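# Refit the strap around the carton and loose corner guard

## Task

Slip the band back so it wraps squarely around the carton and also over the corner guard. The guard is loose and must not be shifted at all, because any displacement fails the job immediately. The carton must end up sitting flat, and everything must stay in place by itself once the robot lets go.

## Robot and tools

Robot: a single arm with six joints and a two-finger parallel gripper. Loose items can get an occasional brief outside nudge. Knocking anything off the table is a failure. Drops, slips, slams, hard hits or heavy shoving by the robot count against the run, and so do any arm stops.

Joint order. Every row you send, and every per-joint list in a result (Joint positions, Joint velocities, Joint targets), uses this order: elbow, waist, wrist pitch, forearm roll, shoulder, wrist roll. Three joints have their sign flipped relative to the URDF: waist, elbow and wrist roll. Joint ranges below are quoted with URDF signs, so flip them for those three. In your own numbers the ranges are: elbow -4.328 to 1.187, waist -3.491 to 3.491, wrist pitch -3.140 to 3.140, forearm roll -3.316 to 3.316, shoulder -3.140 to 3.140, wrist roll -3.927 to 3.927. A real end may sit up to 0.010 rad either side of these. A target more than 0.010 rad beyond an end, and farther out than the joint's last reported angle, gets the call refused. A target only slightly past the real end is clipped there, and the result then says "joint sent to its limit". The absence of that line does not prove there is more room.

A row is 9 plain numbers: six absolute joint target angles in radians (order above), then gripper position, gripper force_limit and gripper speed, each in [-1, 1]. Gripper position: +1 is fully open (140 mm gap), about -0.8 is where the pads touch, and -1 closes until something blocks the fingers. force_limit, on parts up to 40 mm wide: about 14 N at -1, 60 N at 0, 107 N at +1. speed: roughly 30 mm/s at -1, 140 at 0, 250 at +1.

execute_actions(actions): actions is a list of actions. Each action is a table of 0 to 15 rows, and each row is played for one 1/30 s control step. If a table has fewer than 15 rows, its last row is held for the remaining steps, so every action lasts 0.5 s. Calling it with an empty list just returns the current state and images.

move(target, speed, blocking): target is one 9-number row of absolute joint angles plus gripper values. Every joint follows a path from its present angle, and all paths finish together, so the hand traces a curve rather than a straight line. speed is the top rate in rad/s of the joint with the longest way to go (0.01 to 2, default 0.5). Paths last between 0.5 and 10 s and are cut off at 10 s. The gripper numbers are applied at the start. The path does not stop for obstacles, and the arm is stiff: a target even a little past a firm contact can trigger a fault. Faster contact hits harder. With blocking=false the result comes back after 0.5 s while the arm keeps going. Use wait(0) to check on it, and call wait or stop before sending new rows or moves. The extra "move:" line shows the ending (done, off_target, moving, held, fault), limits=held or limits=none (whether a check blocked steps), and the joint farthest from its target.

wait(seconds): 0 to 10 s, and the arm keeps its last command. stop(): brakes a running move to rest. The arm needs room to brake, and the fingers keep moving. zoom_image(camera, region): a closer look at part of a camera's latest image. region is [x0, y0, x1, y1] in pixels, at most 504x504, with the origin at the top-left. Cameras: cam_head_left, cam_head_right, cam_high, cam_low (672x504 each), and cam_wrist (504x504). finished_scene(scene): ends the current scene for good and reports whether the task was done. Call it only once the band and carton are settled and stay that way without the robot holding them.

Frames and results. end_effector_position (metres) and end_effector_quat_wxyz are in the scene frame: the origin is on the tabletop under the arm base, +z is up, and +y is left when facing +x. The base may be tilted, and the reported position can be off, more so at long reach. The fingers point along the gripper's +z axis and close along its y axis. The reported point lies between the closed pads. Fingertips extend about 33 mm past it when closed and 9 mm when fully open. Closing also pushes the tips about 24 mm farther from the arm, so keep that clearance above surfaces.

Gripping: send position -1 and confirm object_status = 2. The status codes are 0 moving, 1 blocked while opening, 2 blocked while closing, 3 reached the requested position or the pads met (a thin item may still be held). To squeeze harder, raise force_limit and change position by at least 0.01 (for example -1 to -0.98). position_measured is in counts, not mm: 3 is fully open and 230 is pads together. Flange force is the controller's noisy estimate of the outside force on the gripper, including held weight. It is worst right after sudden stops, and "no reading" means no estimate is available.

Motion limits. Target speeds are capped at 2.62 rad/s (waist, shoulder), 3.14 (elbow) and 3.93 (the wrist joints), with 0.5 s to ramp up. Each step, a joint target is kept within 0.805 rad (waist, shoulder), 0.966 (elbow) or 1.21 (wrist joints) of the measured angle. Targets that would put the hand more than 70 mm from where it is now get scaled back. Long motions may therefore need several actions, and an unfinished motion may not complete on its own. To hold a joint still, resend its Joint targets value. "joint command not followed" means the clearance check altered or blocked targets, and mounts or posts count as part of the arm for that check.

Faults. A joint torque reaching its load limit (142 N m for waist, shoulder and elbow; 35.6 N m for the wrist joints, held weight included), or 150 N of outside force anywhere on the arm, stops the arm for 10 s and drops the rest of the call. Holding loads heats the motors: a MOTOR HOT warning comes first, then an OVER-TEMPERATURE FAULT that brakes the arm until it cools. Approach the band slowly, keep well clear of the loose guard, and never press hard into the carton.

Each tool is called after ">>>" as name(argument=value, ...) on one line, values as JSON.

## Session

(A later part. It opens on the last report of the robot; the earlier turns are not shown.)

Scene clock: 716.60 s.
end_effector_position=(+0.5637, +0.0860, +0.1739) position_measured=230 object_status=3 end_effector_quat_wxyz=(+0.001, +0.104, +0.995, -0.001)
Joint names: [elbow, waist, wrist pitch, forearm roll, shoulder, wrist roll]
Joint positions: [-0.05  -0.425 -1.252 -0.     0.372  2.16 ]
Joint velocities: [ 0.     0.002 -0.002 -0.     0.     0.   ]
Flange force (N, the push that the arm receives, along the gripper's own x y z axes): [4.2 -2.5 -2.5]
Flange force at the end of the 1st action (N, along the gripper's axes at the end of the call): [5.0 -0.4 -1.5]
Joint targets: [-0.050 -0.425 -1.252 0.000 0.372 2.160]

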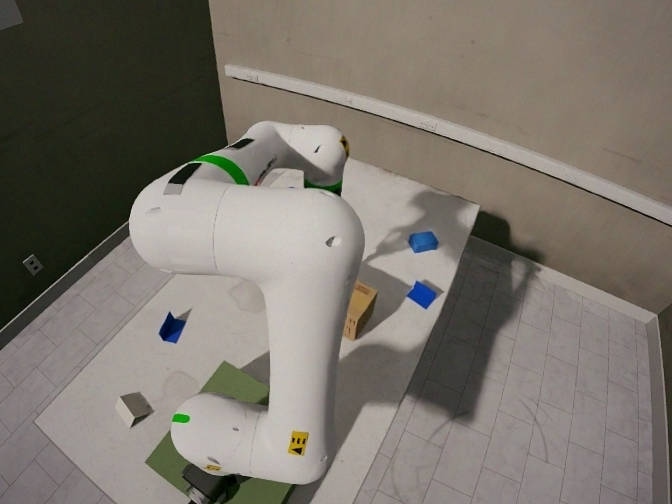

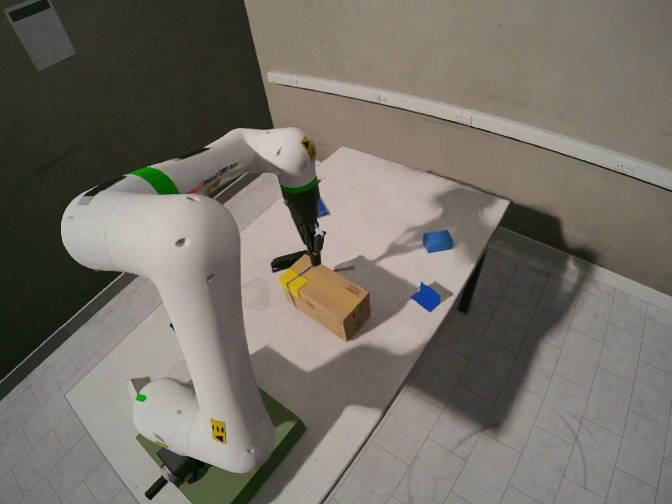

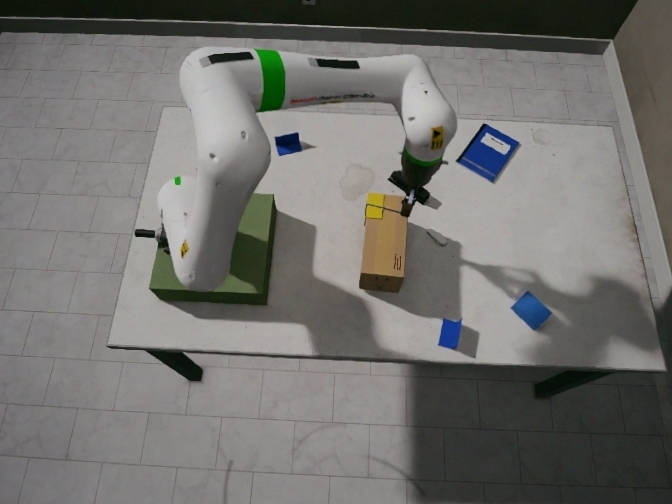

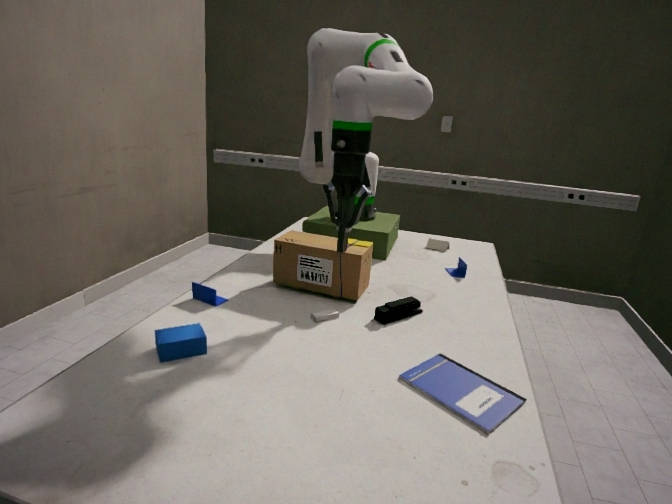

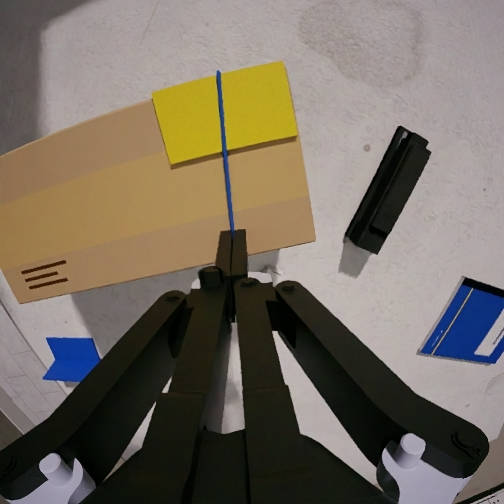

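>>> move(target=[-0.06711,-0.42306,-1.27105,0,0.37066,2.15825,-1,-0.7,-1], speed=0.025)

Scene clock: 736.90 s.
end_effector_position=(+0.5656, +0.0858, +0.1819) position_measured=230 object_status=3 end_effector_quat_wxyz=(+0.001, +0.104, +0.995, -0.001)
Joint names: [elbow, waist, wrist pitch, forearm roll, shoulder, wrist roll]
Joint positions: [-0.067 -0.423 -1.271 -0.     0.371  2.158]
Joint velocities: [-0.001 -0.    -0.001 -0.     0.001 -0.   ]
Flange force (N, the push that the arm receives, along the gripper's own x y z axes): [3.5 -0.6 1.5]
Joint targets: [-0.067 -0.423 -1.271 0.000 0.371 2.158]
move: done; limits=none; farthest joint: the waist, 0.000 radians from its target (0.002 radians at the start)

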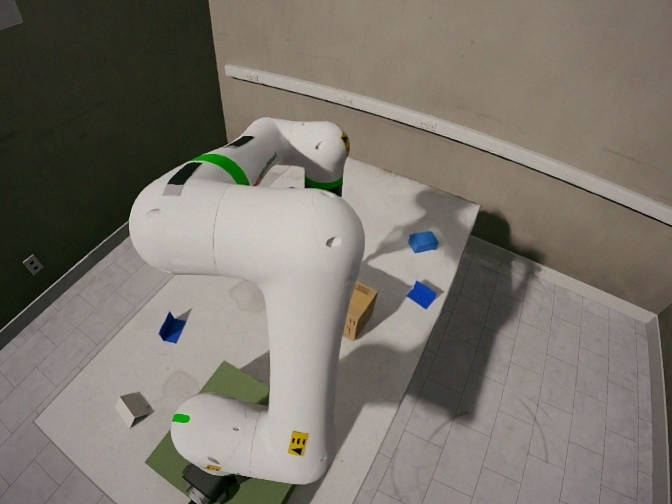

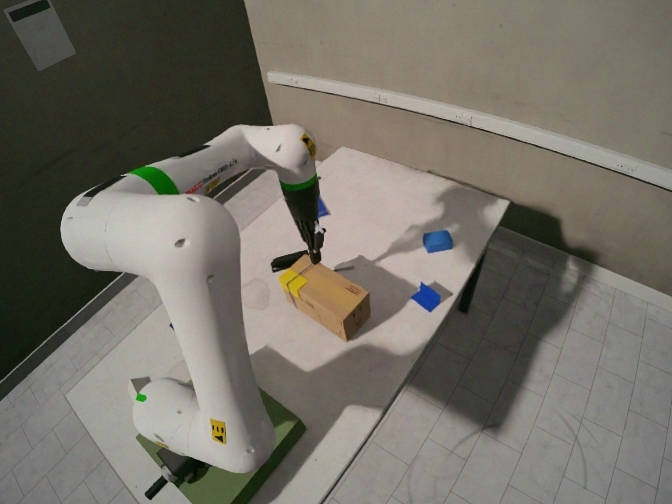

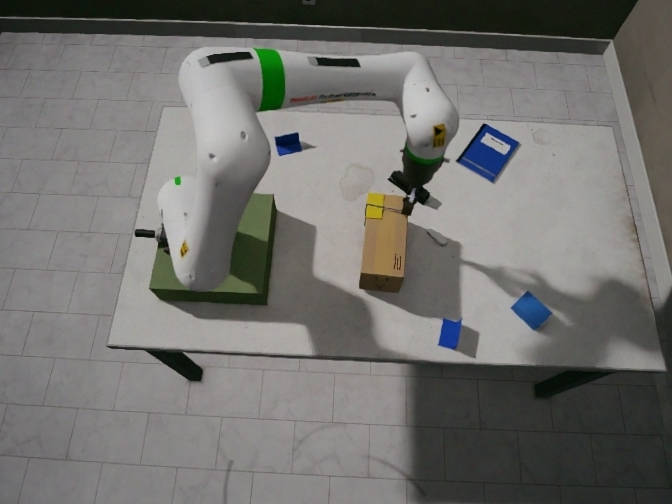

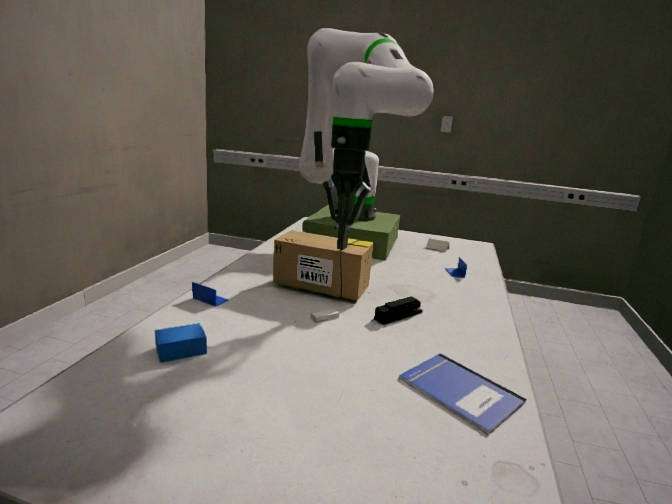

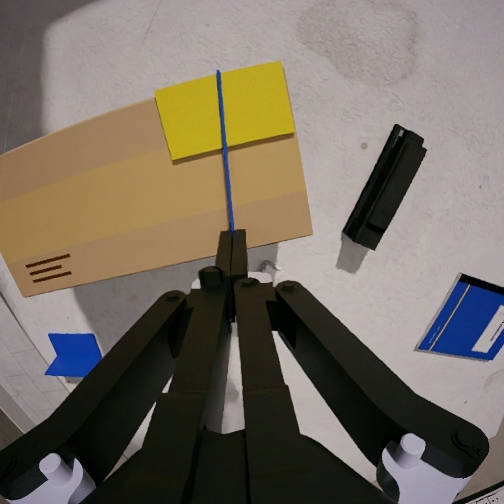

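>>> zoom_image(camera="cam_low", region=[300, 210, 390, 310])

>>> zoom_image(camera="cam_wrist", region=[130, 40, 340, 280])

Region (300, 210, 390, 310) of cam_low's 672x504 image, scaled by 5.040, with more detail than that image has; it fills the left 454 columns of this view, and the rest is white.

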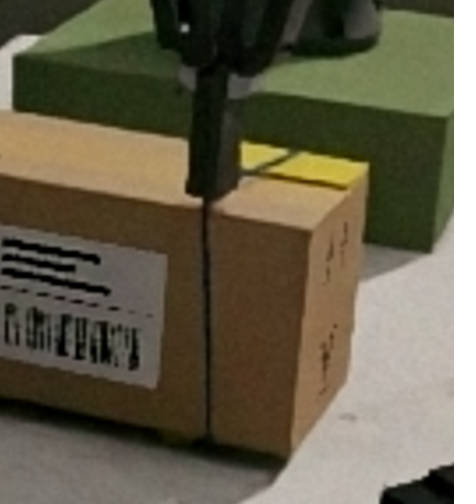

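Region (130, 40, 340, 280) of cam_wrist's 504x504 image, scaled by 2.100, with more detail than that image has; it fills the left 441 columns of this view, and the rest is white.

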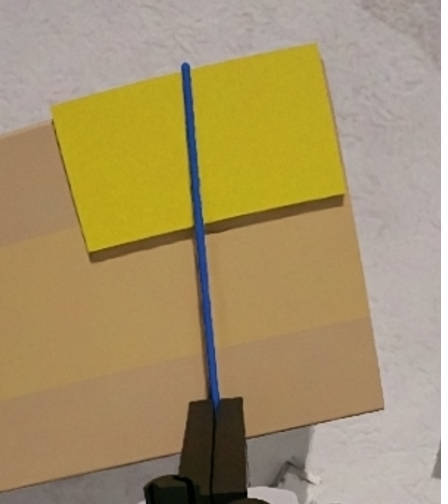

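>>> move(target=[-0.07794,-0.44625,-1.27392,0,0.37862,2.04144,-1,-0.7,-1], speed=0.08)

Scene clock: 759.90 s.
end_effector_position=(+0.5666, +0.1003, +0.1819) position_measured=230 object_status=3 end_effector_quat_wxyz=(+0.001, +0.034, +0.999, -0.001)
Joint names: [elbow, waist, wrist pitch, forearm roll, shoulder, wrist roll]
Joint positions: [-0.078 -0.446 -1.274 -0.     0.379  2.041]
Joint velocities: [ 0.     0.     0.     0.    -0.001 -0.   ]
Flange force (N, the push that the arm receives, along the gripper's own x y z axes): [5.8 -1.0 2.1]
Joint targets: [-0.078 -0.446 -1.274 0.000 0.379 2.041]
move: done; limits=none; farthest joint: the waist, 0.000 radians from its target (0.023 radians at the start)

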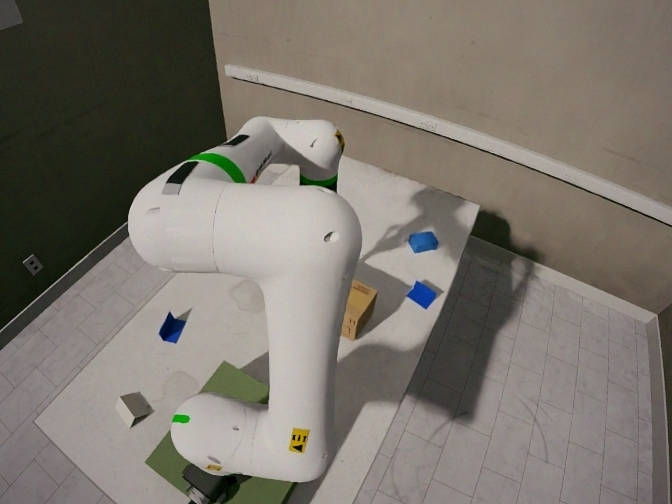

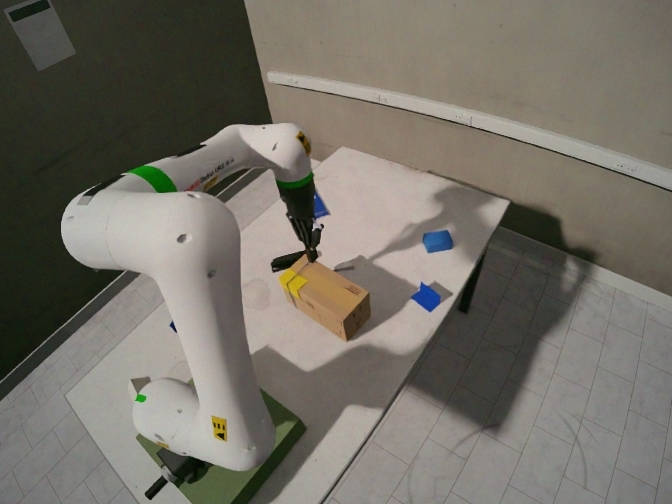

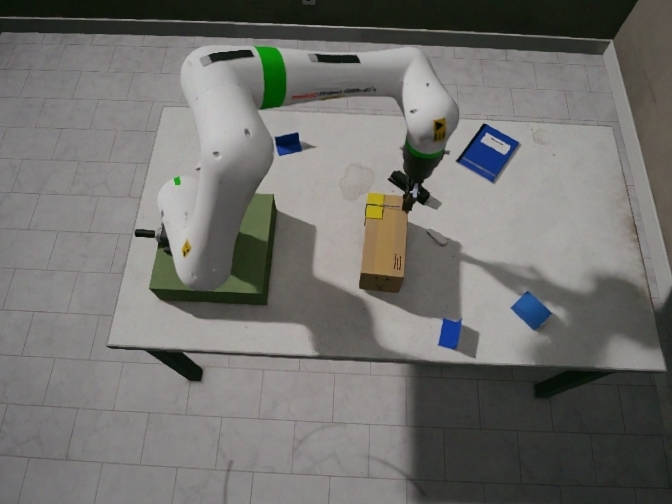

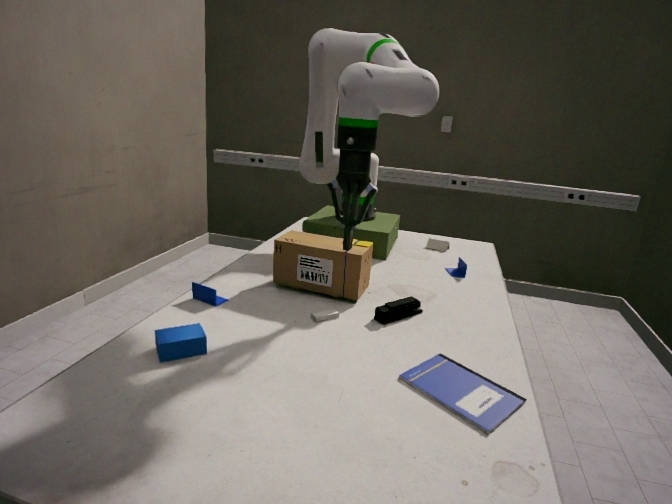

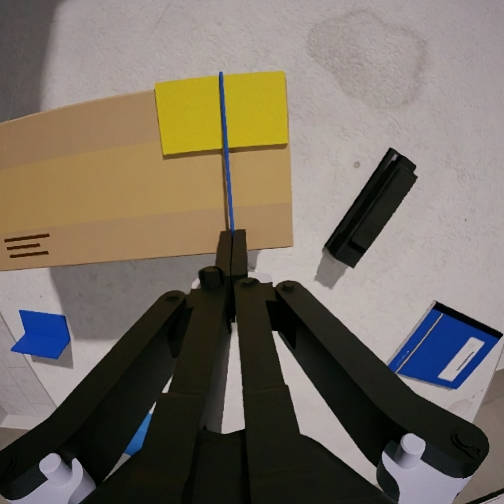

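>>> zoom_image(camera="cam_low", region=[300, 210, 390, 310])

>>> zoom_image(camera="cam_wrist", region=[130, 40, 340, 280])

Region (300, 210, 390, 310) of cam_low's 672x504 image, scaled by 5.040, with more detail than that image has; it fills the left 454 columns of this view, and the rest is white.

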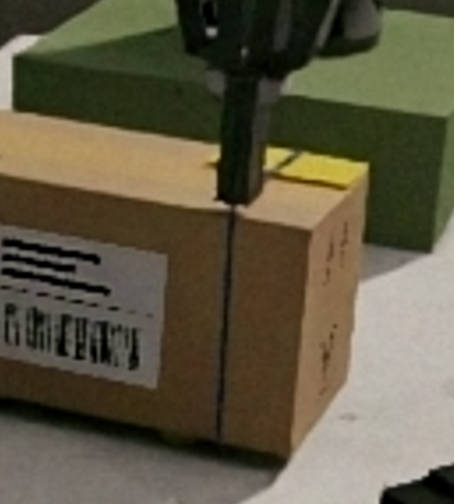

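Region (130, 40, 340, 280) of cam_wrist's 504x504 image, scaled by 2.100, with more detail than that image has; it fills the left 441 columns of this view, and the rest is white.

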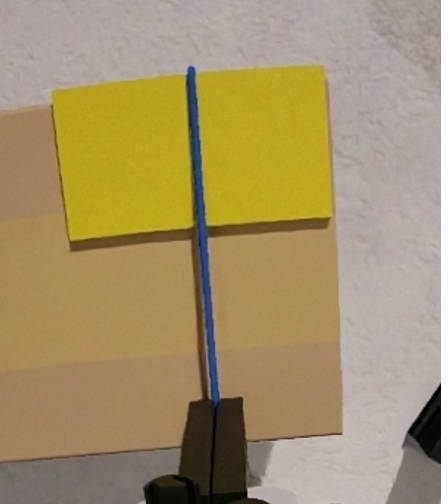

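>>> move(target=[-0.06120,-0.44786,-1.25639,0,0.37941,2.04305,-1,-0.7,-1], speed=0.025)

Scene clock: 783.30 s.
end_effector_position=(+0.5646, +0.1004, +0.1746) position_measured=230 object_status=3 end_effector_quat_wxyz=(+0.001, +0.034, +0.999, -0.001)
Joint names: [elbow, waist, wrist pitch, forearm roll, shoulder, wrist roll]
Joint positions: [-0.061 -0.448 -1.256 -0.     0.379  2.043]
Joint velocities: [ 0.     0.001  0.001 -0.     0.    -0.   ]
Flange force (N, the push that the arm receives, along the gripper's own x y z axes): [3.6 -1.0 -0.9]
Joint targets: [-0.061 -0.448 -1.256 0.000 0.379 2.043]
move: done; limits=none; farthest joint: the waist, 0.000 radians from its target (0.002 radians at the start)

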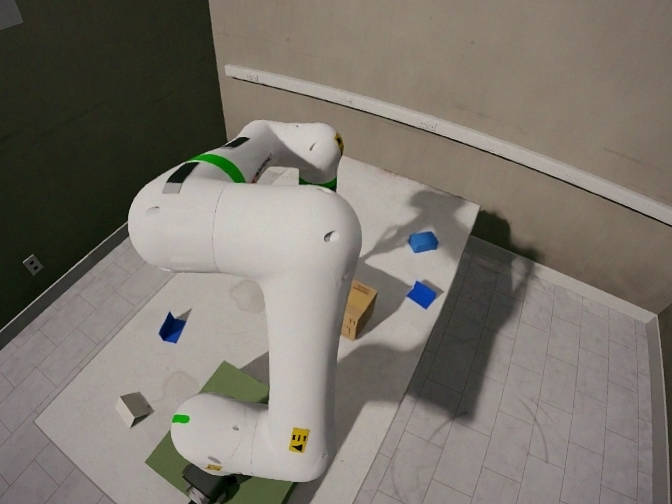

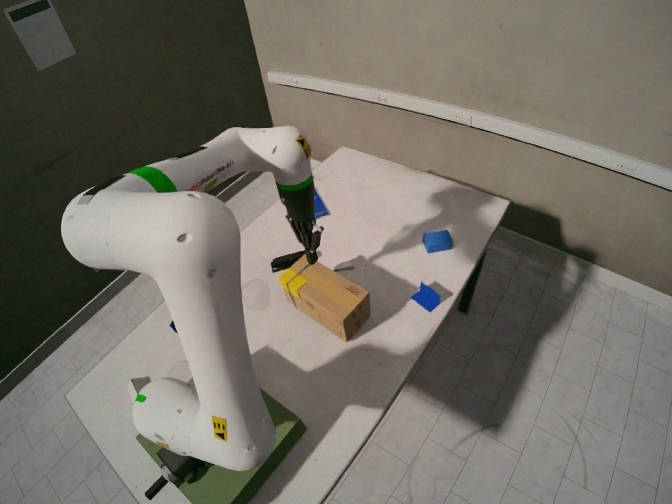

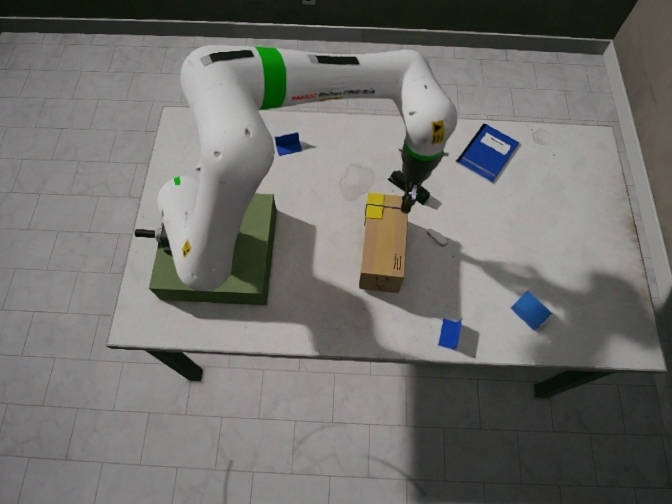

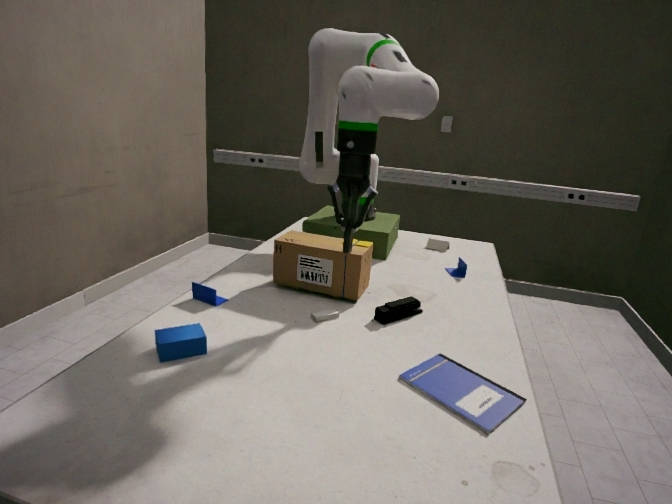

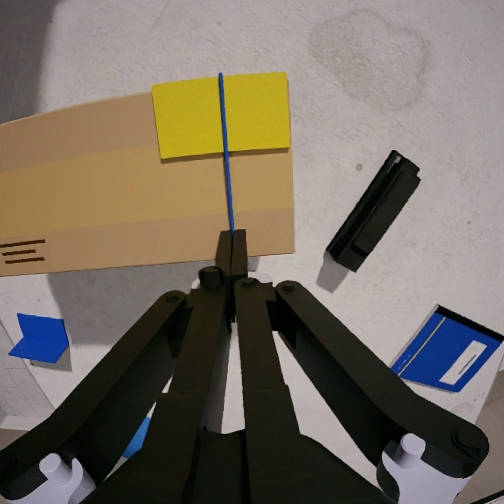

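>>> execute_actions(actions=[[[-0.06120,-0.44786,-1.25639,0,0.37941,2.04305,-0.62,-0.7,-1]]])

Scene clock: 786.60 s.
end_effector_position=(+0.5646, +0.1004, +0.1745) position_measured=209 object_status=0 end_effector_quat_wxyz=(+0.001, +0.034, +0.999, -0.001)
Joint names: [elbow, waist, wrist pitch, forearm roll, shoulder, wrist roll]
Joint positions: [-0.061 -0.448 -1.256 -0.     0.379  2.043]
Joint velocities: [ 0.     0.001  0.001  0.    -0.    -0.   ]
Flange force (N, the push that the arm receives, along the gripper's own x y z axes): [5.5 -0.6 0.6]
Joint targets: [-0.061 -0.448 -1.256 0.000 0.379 2.043]

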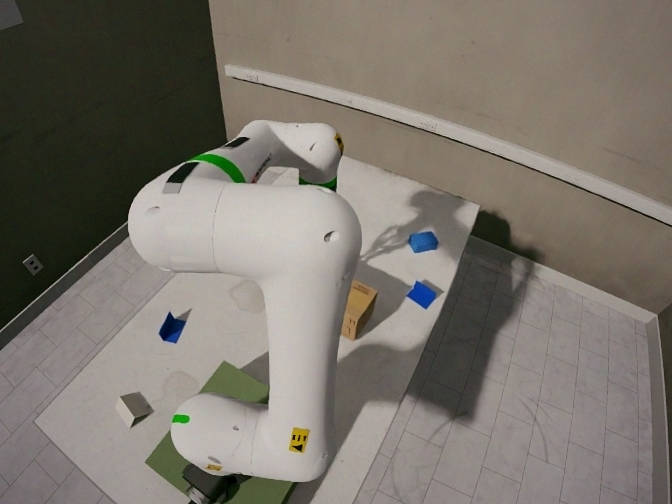

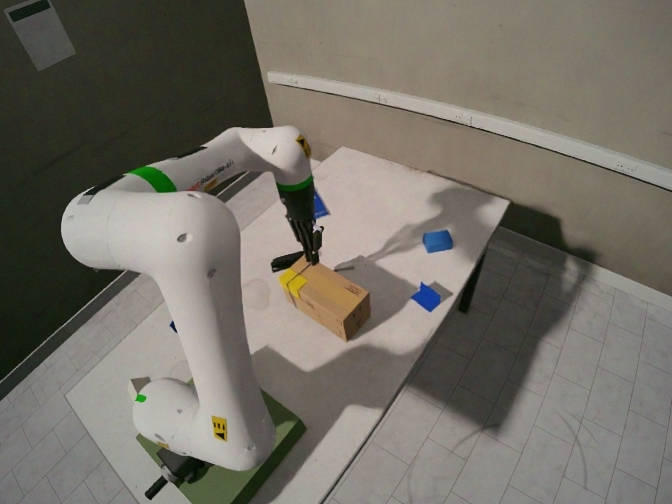

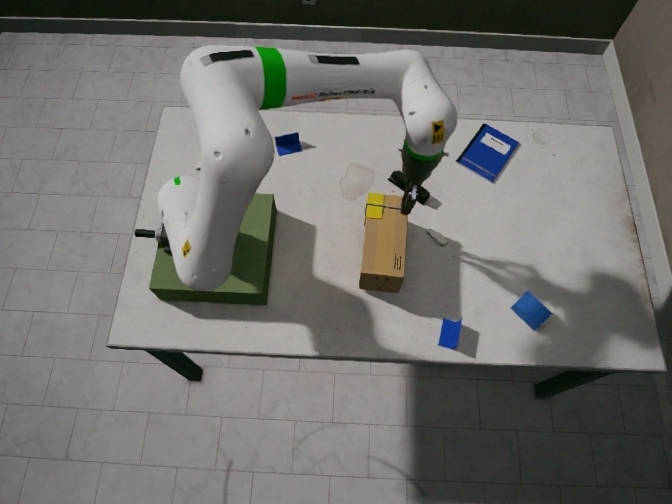

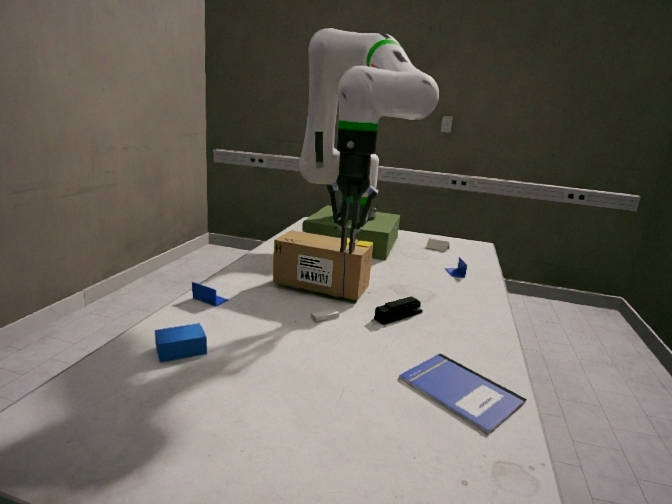

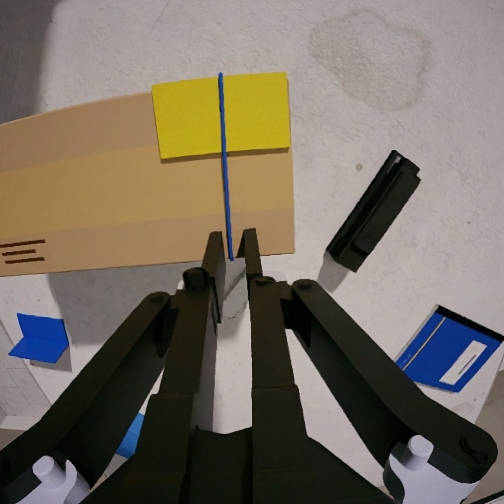

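>>> move(target=[-0.15676,-0.44786,-1.38897,0,0.34239,2.04305,-0.62,-0.7,-1], speed=0.2)

Scene clock: 801.80 s.
end_effector_position=(+0.5643, +0.1004, +0.2351) position_measured=208 object_status=3 end_effector_quat_wxyz=(+0.001, +0.034, +0.999, -0.001)
Joint names: [elbow, waist, wrist pitch, forearm roll, shoulder, wrist roll]
Joint positions: [-0.157 -0.448 -1.389 -0.     0.342  2.043]
Joint velocities: [-0.001  0.001  0.     0.     0.    -0.   ]
Flange force (N, the push that the arm receives, along the gripper's own x y z axes): [6.9 -2.1 1.4]
Joint targets: [-0.157 -0.448 -1.389 0.000 0.342 2.043]
move: done; limits=none; farthest joint: the waist, 0.000 radians from its target (0.000 radians at the start)

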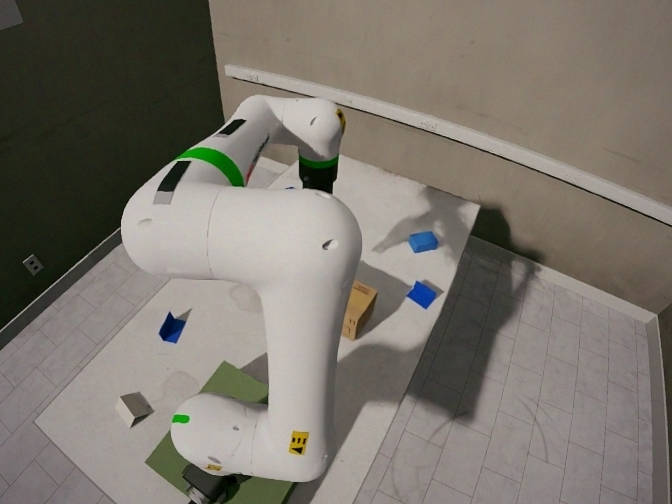

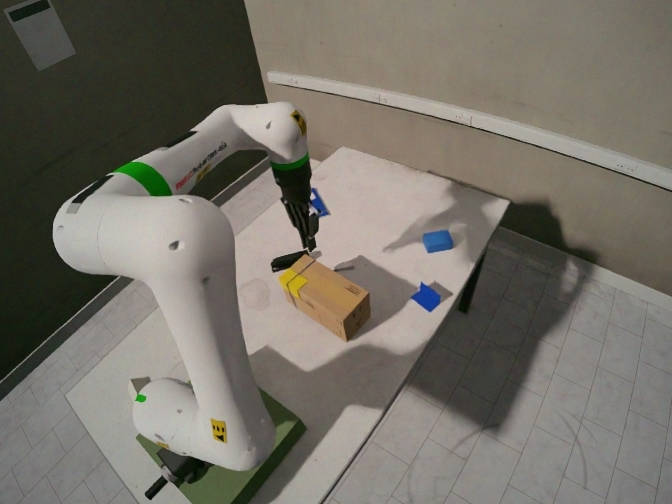

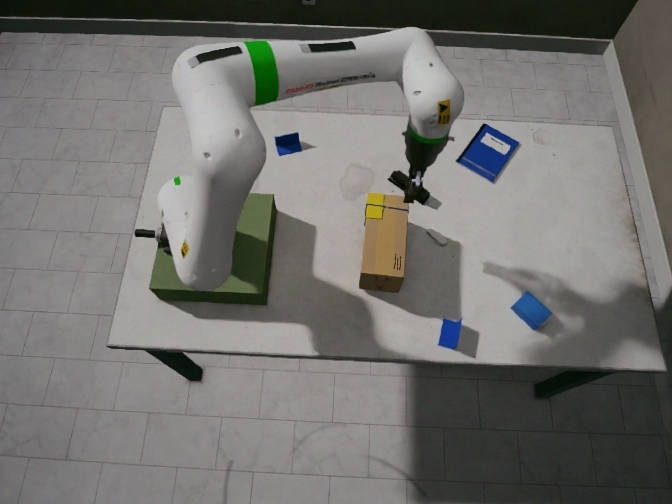

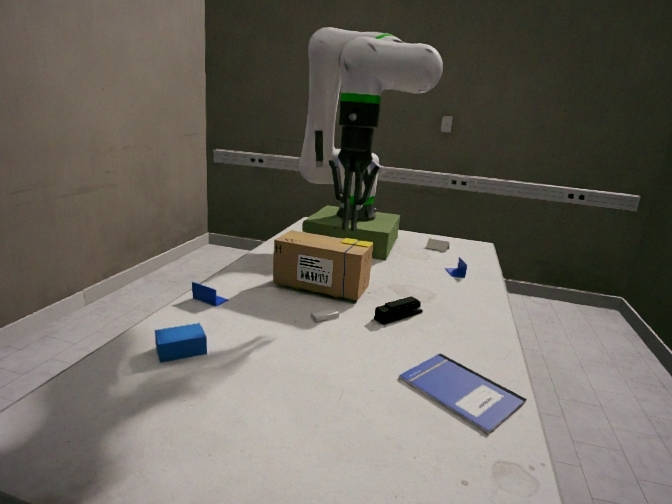

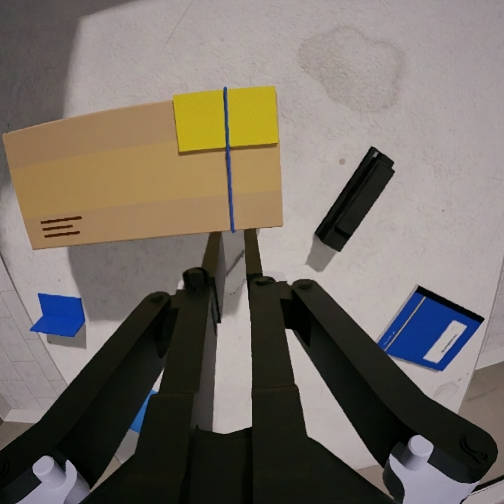

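>>> zoom_image(camera="cam_low", region=[265, 215, 385, 310])

>>> zoom_image(camera="cam_wrist", region=[140, 70, 320, 250])

>>> zoom_image(camera="cam_head_right", region=[265, 245, 375, 345])

Region (265, 215, 385, 310) of cam_low's 672x504 image, scaled by 4.200, with more detail than that image has; it fills the top 399 rows of this view, and the rest is white.

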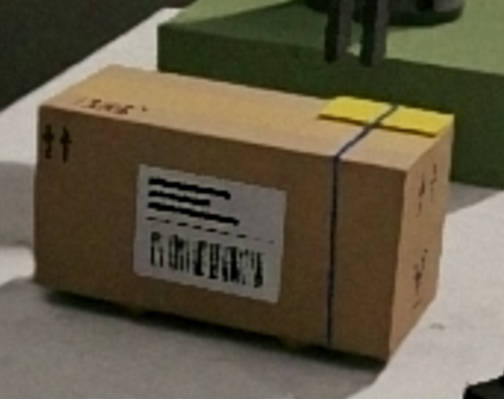

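Region (140, 70, 320, 250) of cam_wrist's 504x504 image, scaled by 2.800, with more detail than that image has.

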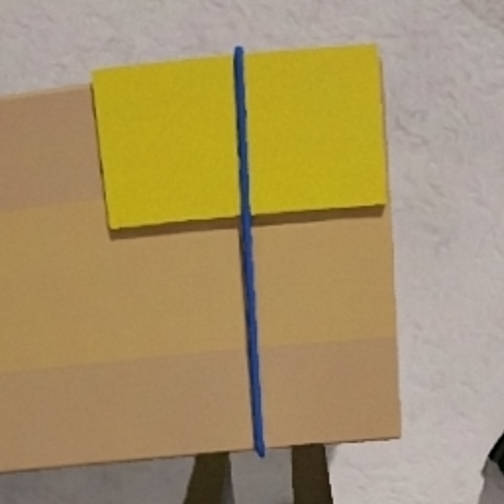

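Region (265, 245, 375, 345) of cam_head_right's 672x504 image, scaled by 4.582, with more detail than that image has; it fills the top 458 rows of this view, and the rest is white.

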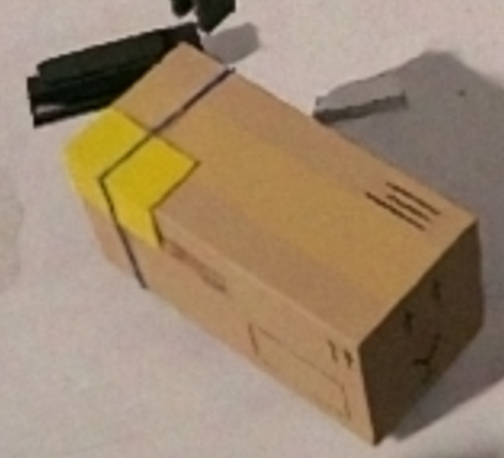

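>>> zoom_image(camera="cam_low", region=[320, 230, 380, 310])

>>> zoom_image(camera="cam_head_right", region=[272, 250, 332, 315])

Region (320, 230, 380, 310) of cam_low's 672x504 image, scaled by 6.300, with more detail than that image has; it fills the left 378 columns of this view, and the rest is white.

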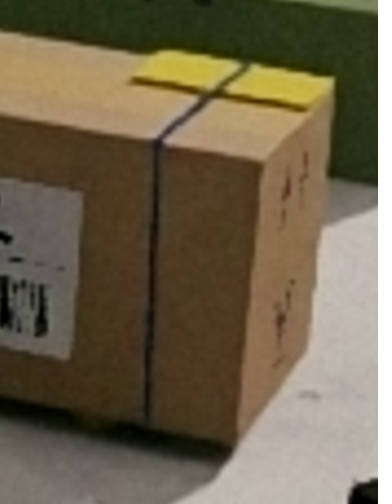

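Region (272, 250, 332, 315) of cam_head_right's 672x504 image, scaled by 7.754, with more detail than that image has; it fills the left 465 columns of this view, and the rest is white.

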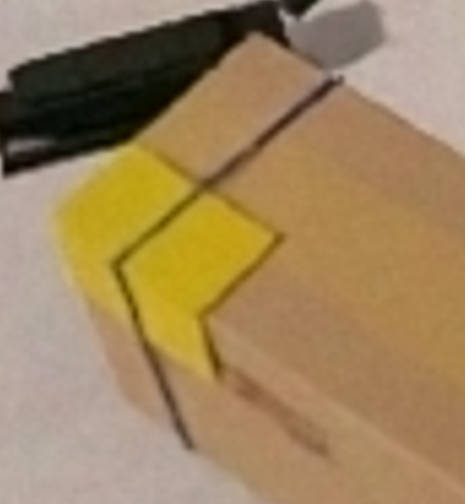

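>>> move(target=[-0.06472,-0.45341,-1.25824,0,0.38108,2.04860,-0.56,-0.7,-1], speed=0.16)

Scene clock: 887.87 s.
end_effector_position=(+0.5649, +0.1039, +0.1751) position_measured=200 object_status=3 end_effector_quat_wxyz=(+0.001, +0.034, +0.999, -0.001)
Joint names: [elbow, waist, wrist pitch, forearm roll, shoulder, wrist roll]
Joint positions: [-0.065 -0.453 -1.258 -0.     0.381  2.049]
Joint velocities: [ 0.    -0.001 -0.     0.     0.    -0.   ]
Flange force (N, the push that the arm receives, along the gripper's own x y z axes): [2.4 0.7 0.4]
Joint targets: [-0.065 -0.453 -1.258 0.000 0.381 2.049]
move: done; limits=none; farthest joint: the waist, 0.000 radians from its target (0.006 radians at the start)

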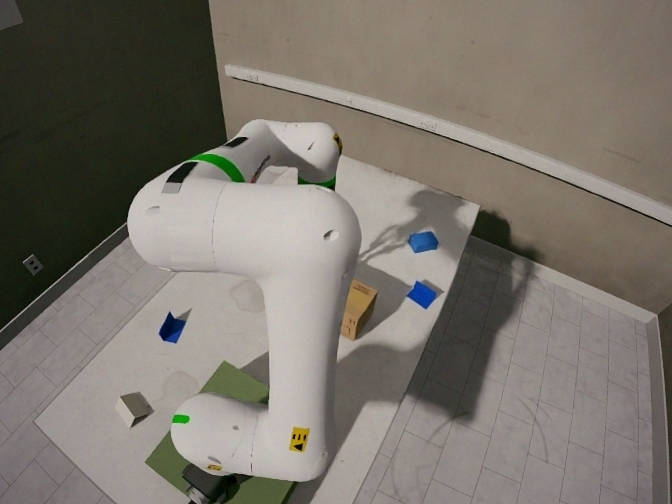

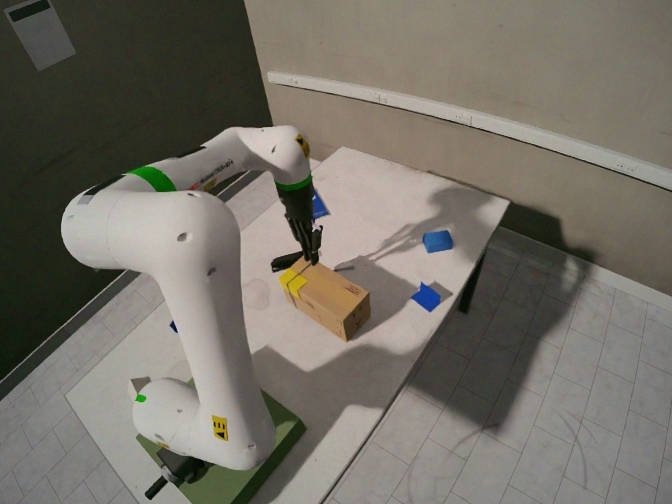

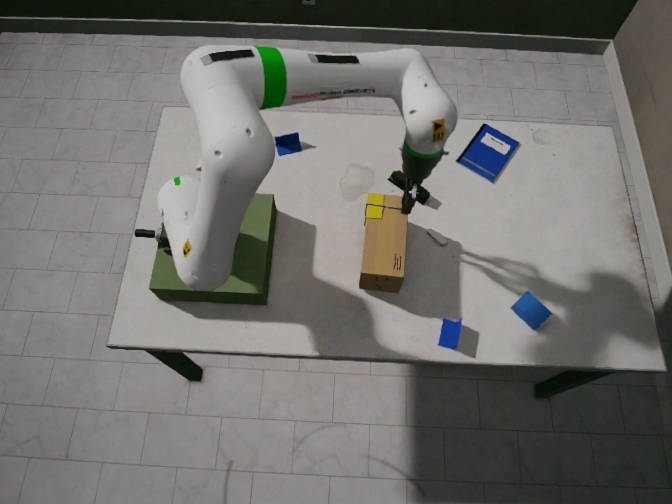

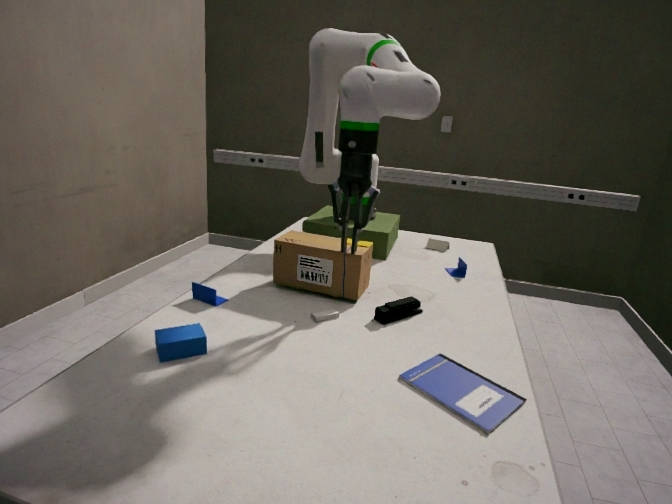

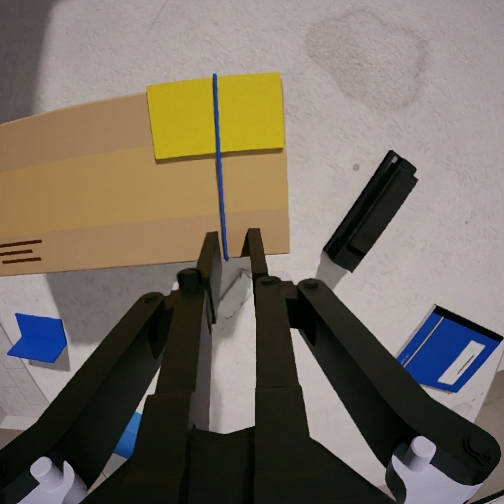

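>>> execute_actions(actions=[[[-0.06318,-0.45341,-1.25586,0,0.38192,2.04860,-0.56,-0.7,-1],[-0.06318,-0.45341,-1.25586,0,0.38192,2.04860,-0.56,-0.7,-1],[-0.06318,-0.45341,-1.25586,0,0.38192,2.04860,-0.56,-0.7,-1],[-0.06318,-0.45341,-1.25586,0,0.38192,2.04860,-0.56,-0.7,-1],[-0.06318,-0.45341,-1.25586,0,0.38192,2.04860,-0.56,-0.7,-1],[-0.06318,-0.45341,-1.25586,0,0.38192,2.04860,-1,-0.7,-1]],[[-0.06318,-0.45341,-1.25586,0,0.38192,2.04860,-1,-0.7,-1]]])

Scene clock: 897.97 s.
end_effector_position=(+0.5649, +0.1039, +0.1740) position_measured=231 object_status=0 end_effector_quat_wxyz=(+0.001, +0.034, +0.999, -0.001)
Joint names: [elbow, waist, wrist pitch, forearm roll, shoulder, wrist roll]
Joint positions: [-0.063 -0.453 -1.256  0.     0.382  2.049]
Joint velocities: [-0.    -0.001  0.001 -0.001 -0.     0.   ]
Flange force (N, the push that the arm receives, along the gripper's own x y z axes): [3.3 -6.5 -22.0]
Flange force at the end of the 1st action (N, along the gripper's axes at the end of the call): [2.4 -2.5 -1.6]
Joint targets: [-0.063 -0.453 -1.256 0.000 0.382 2.049]

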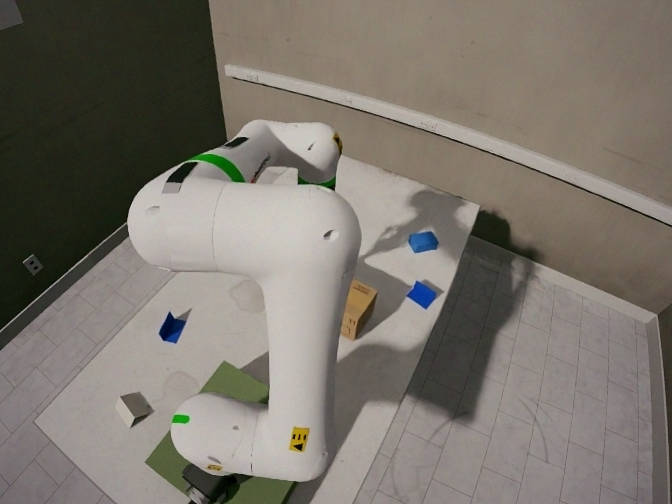

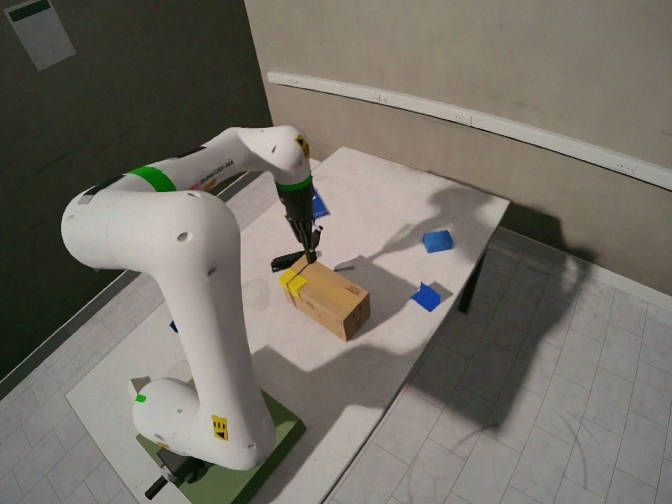

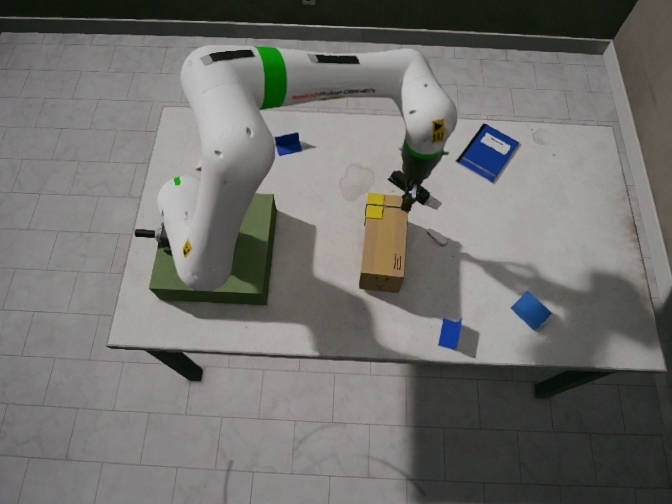

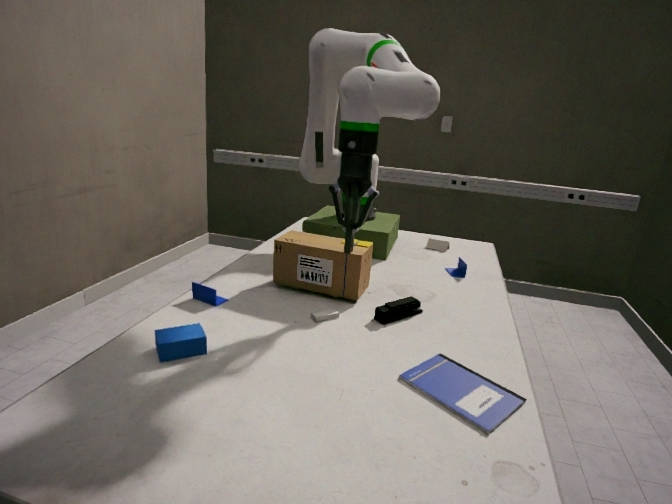

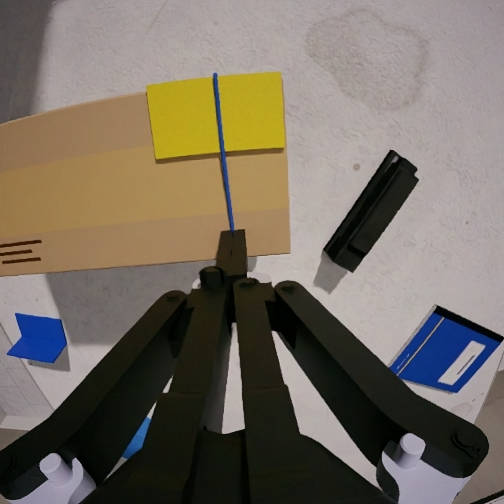

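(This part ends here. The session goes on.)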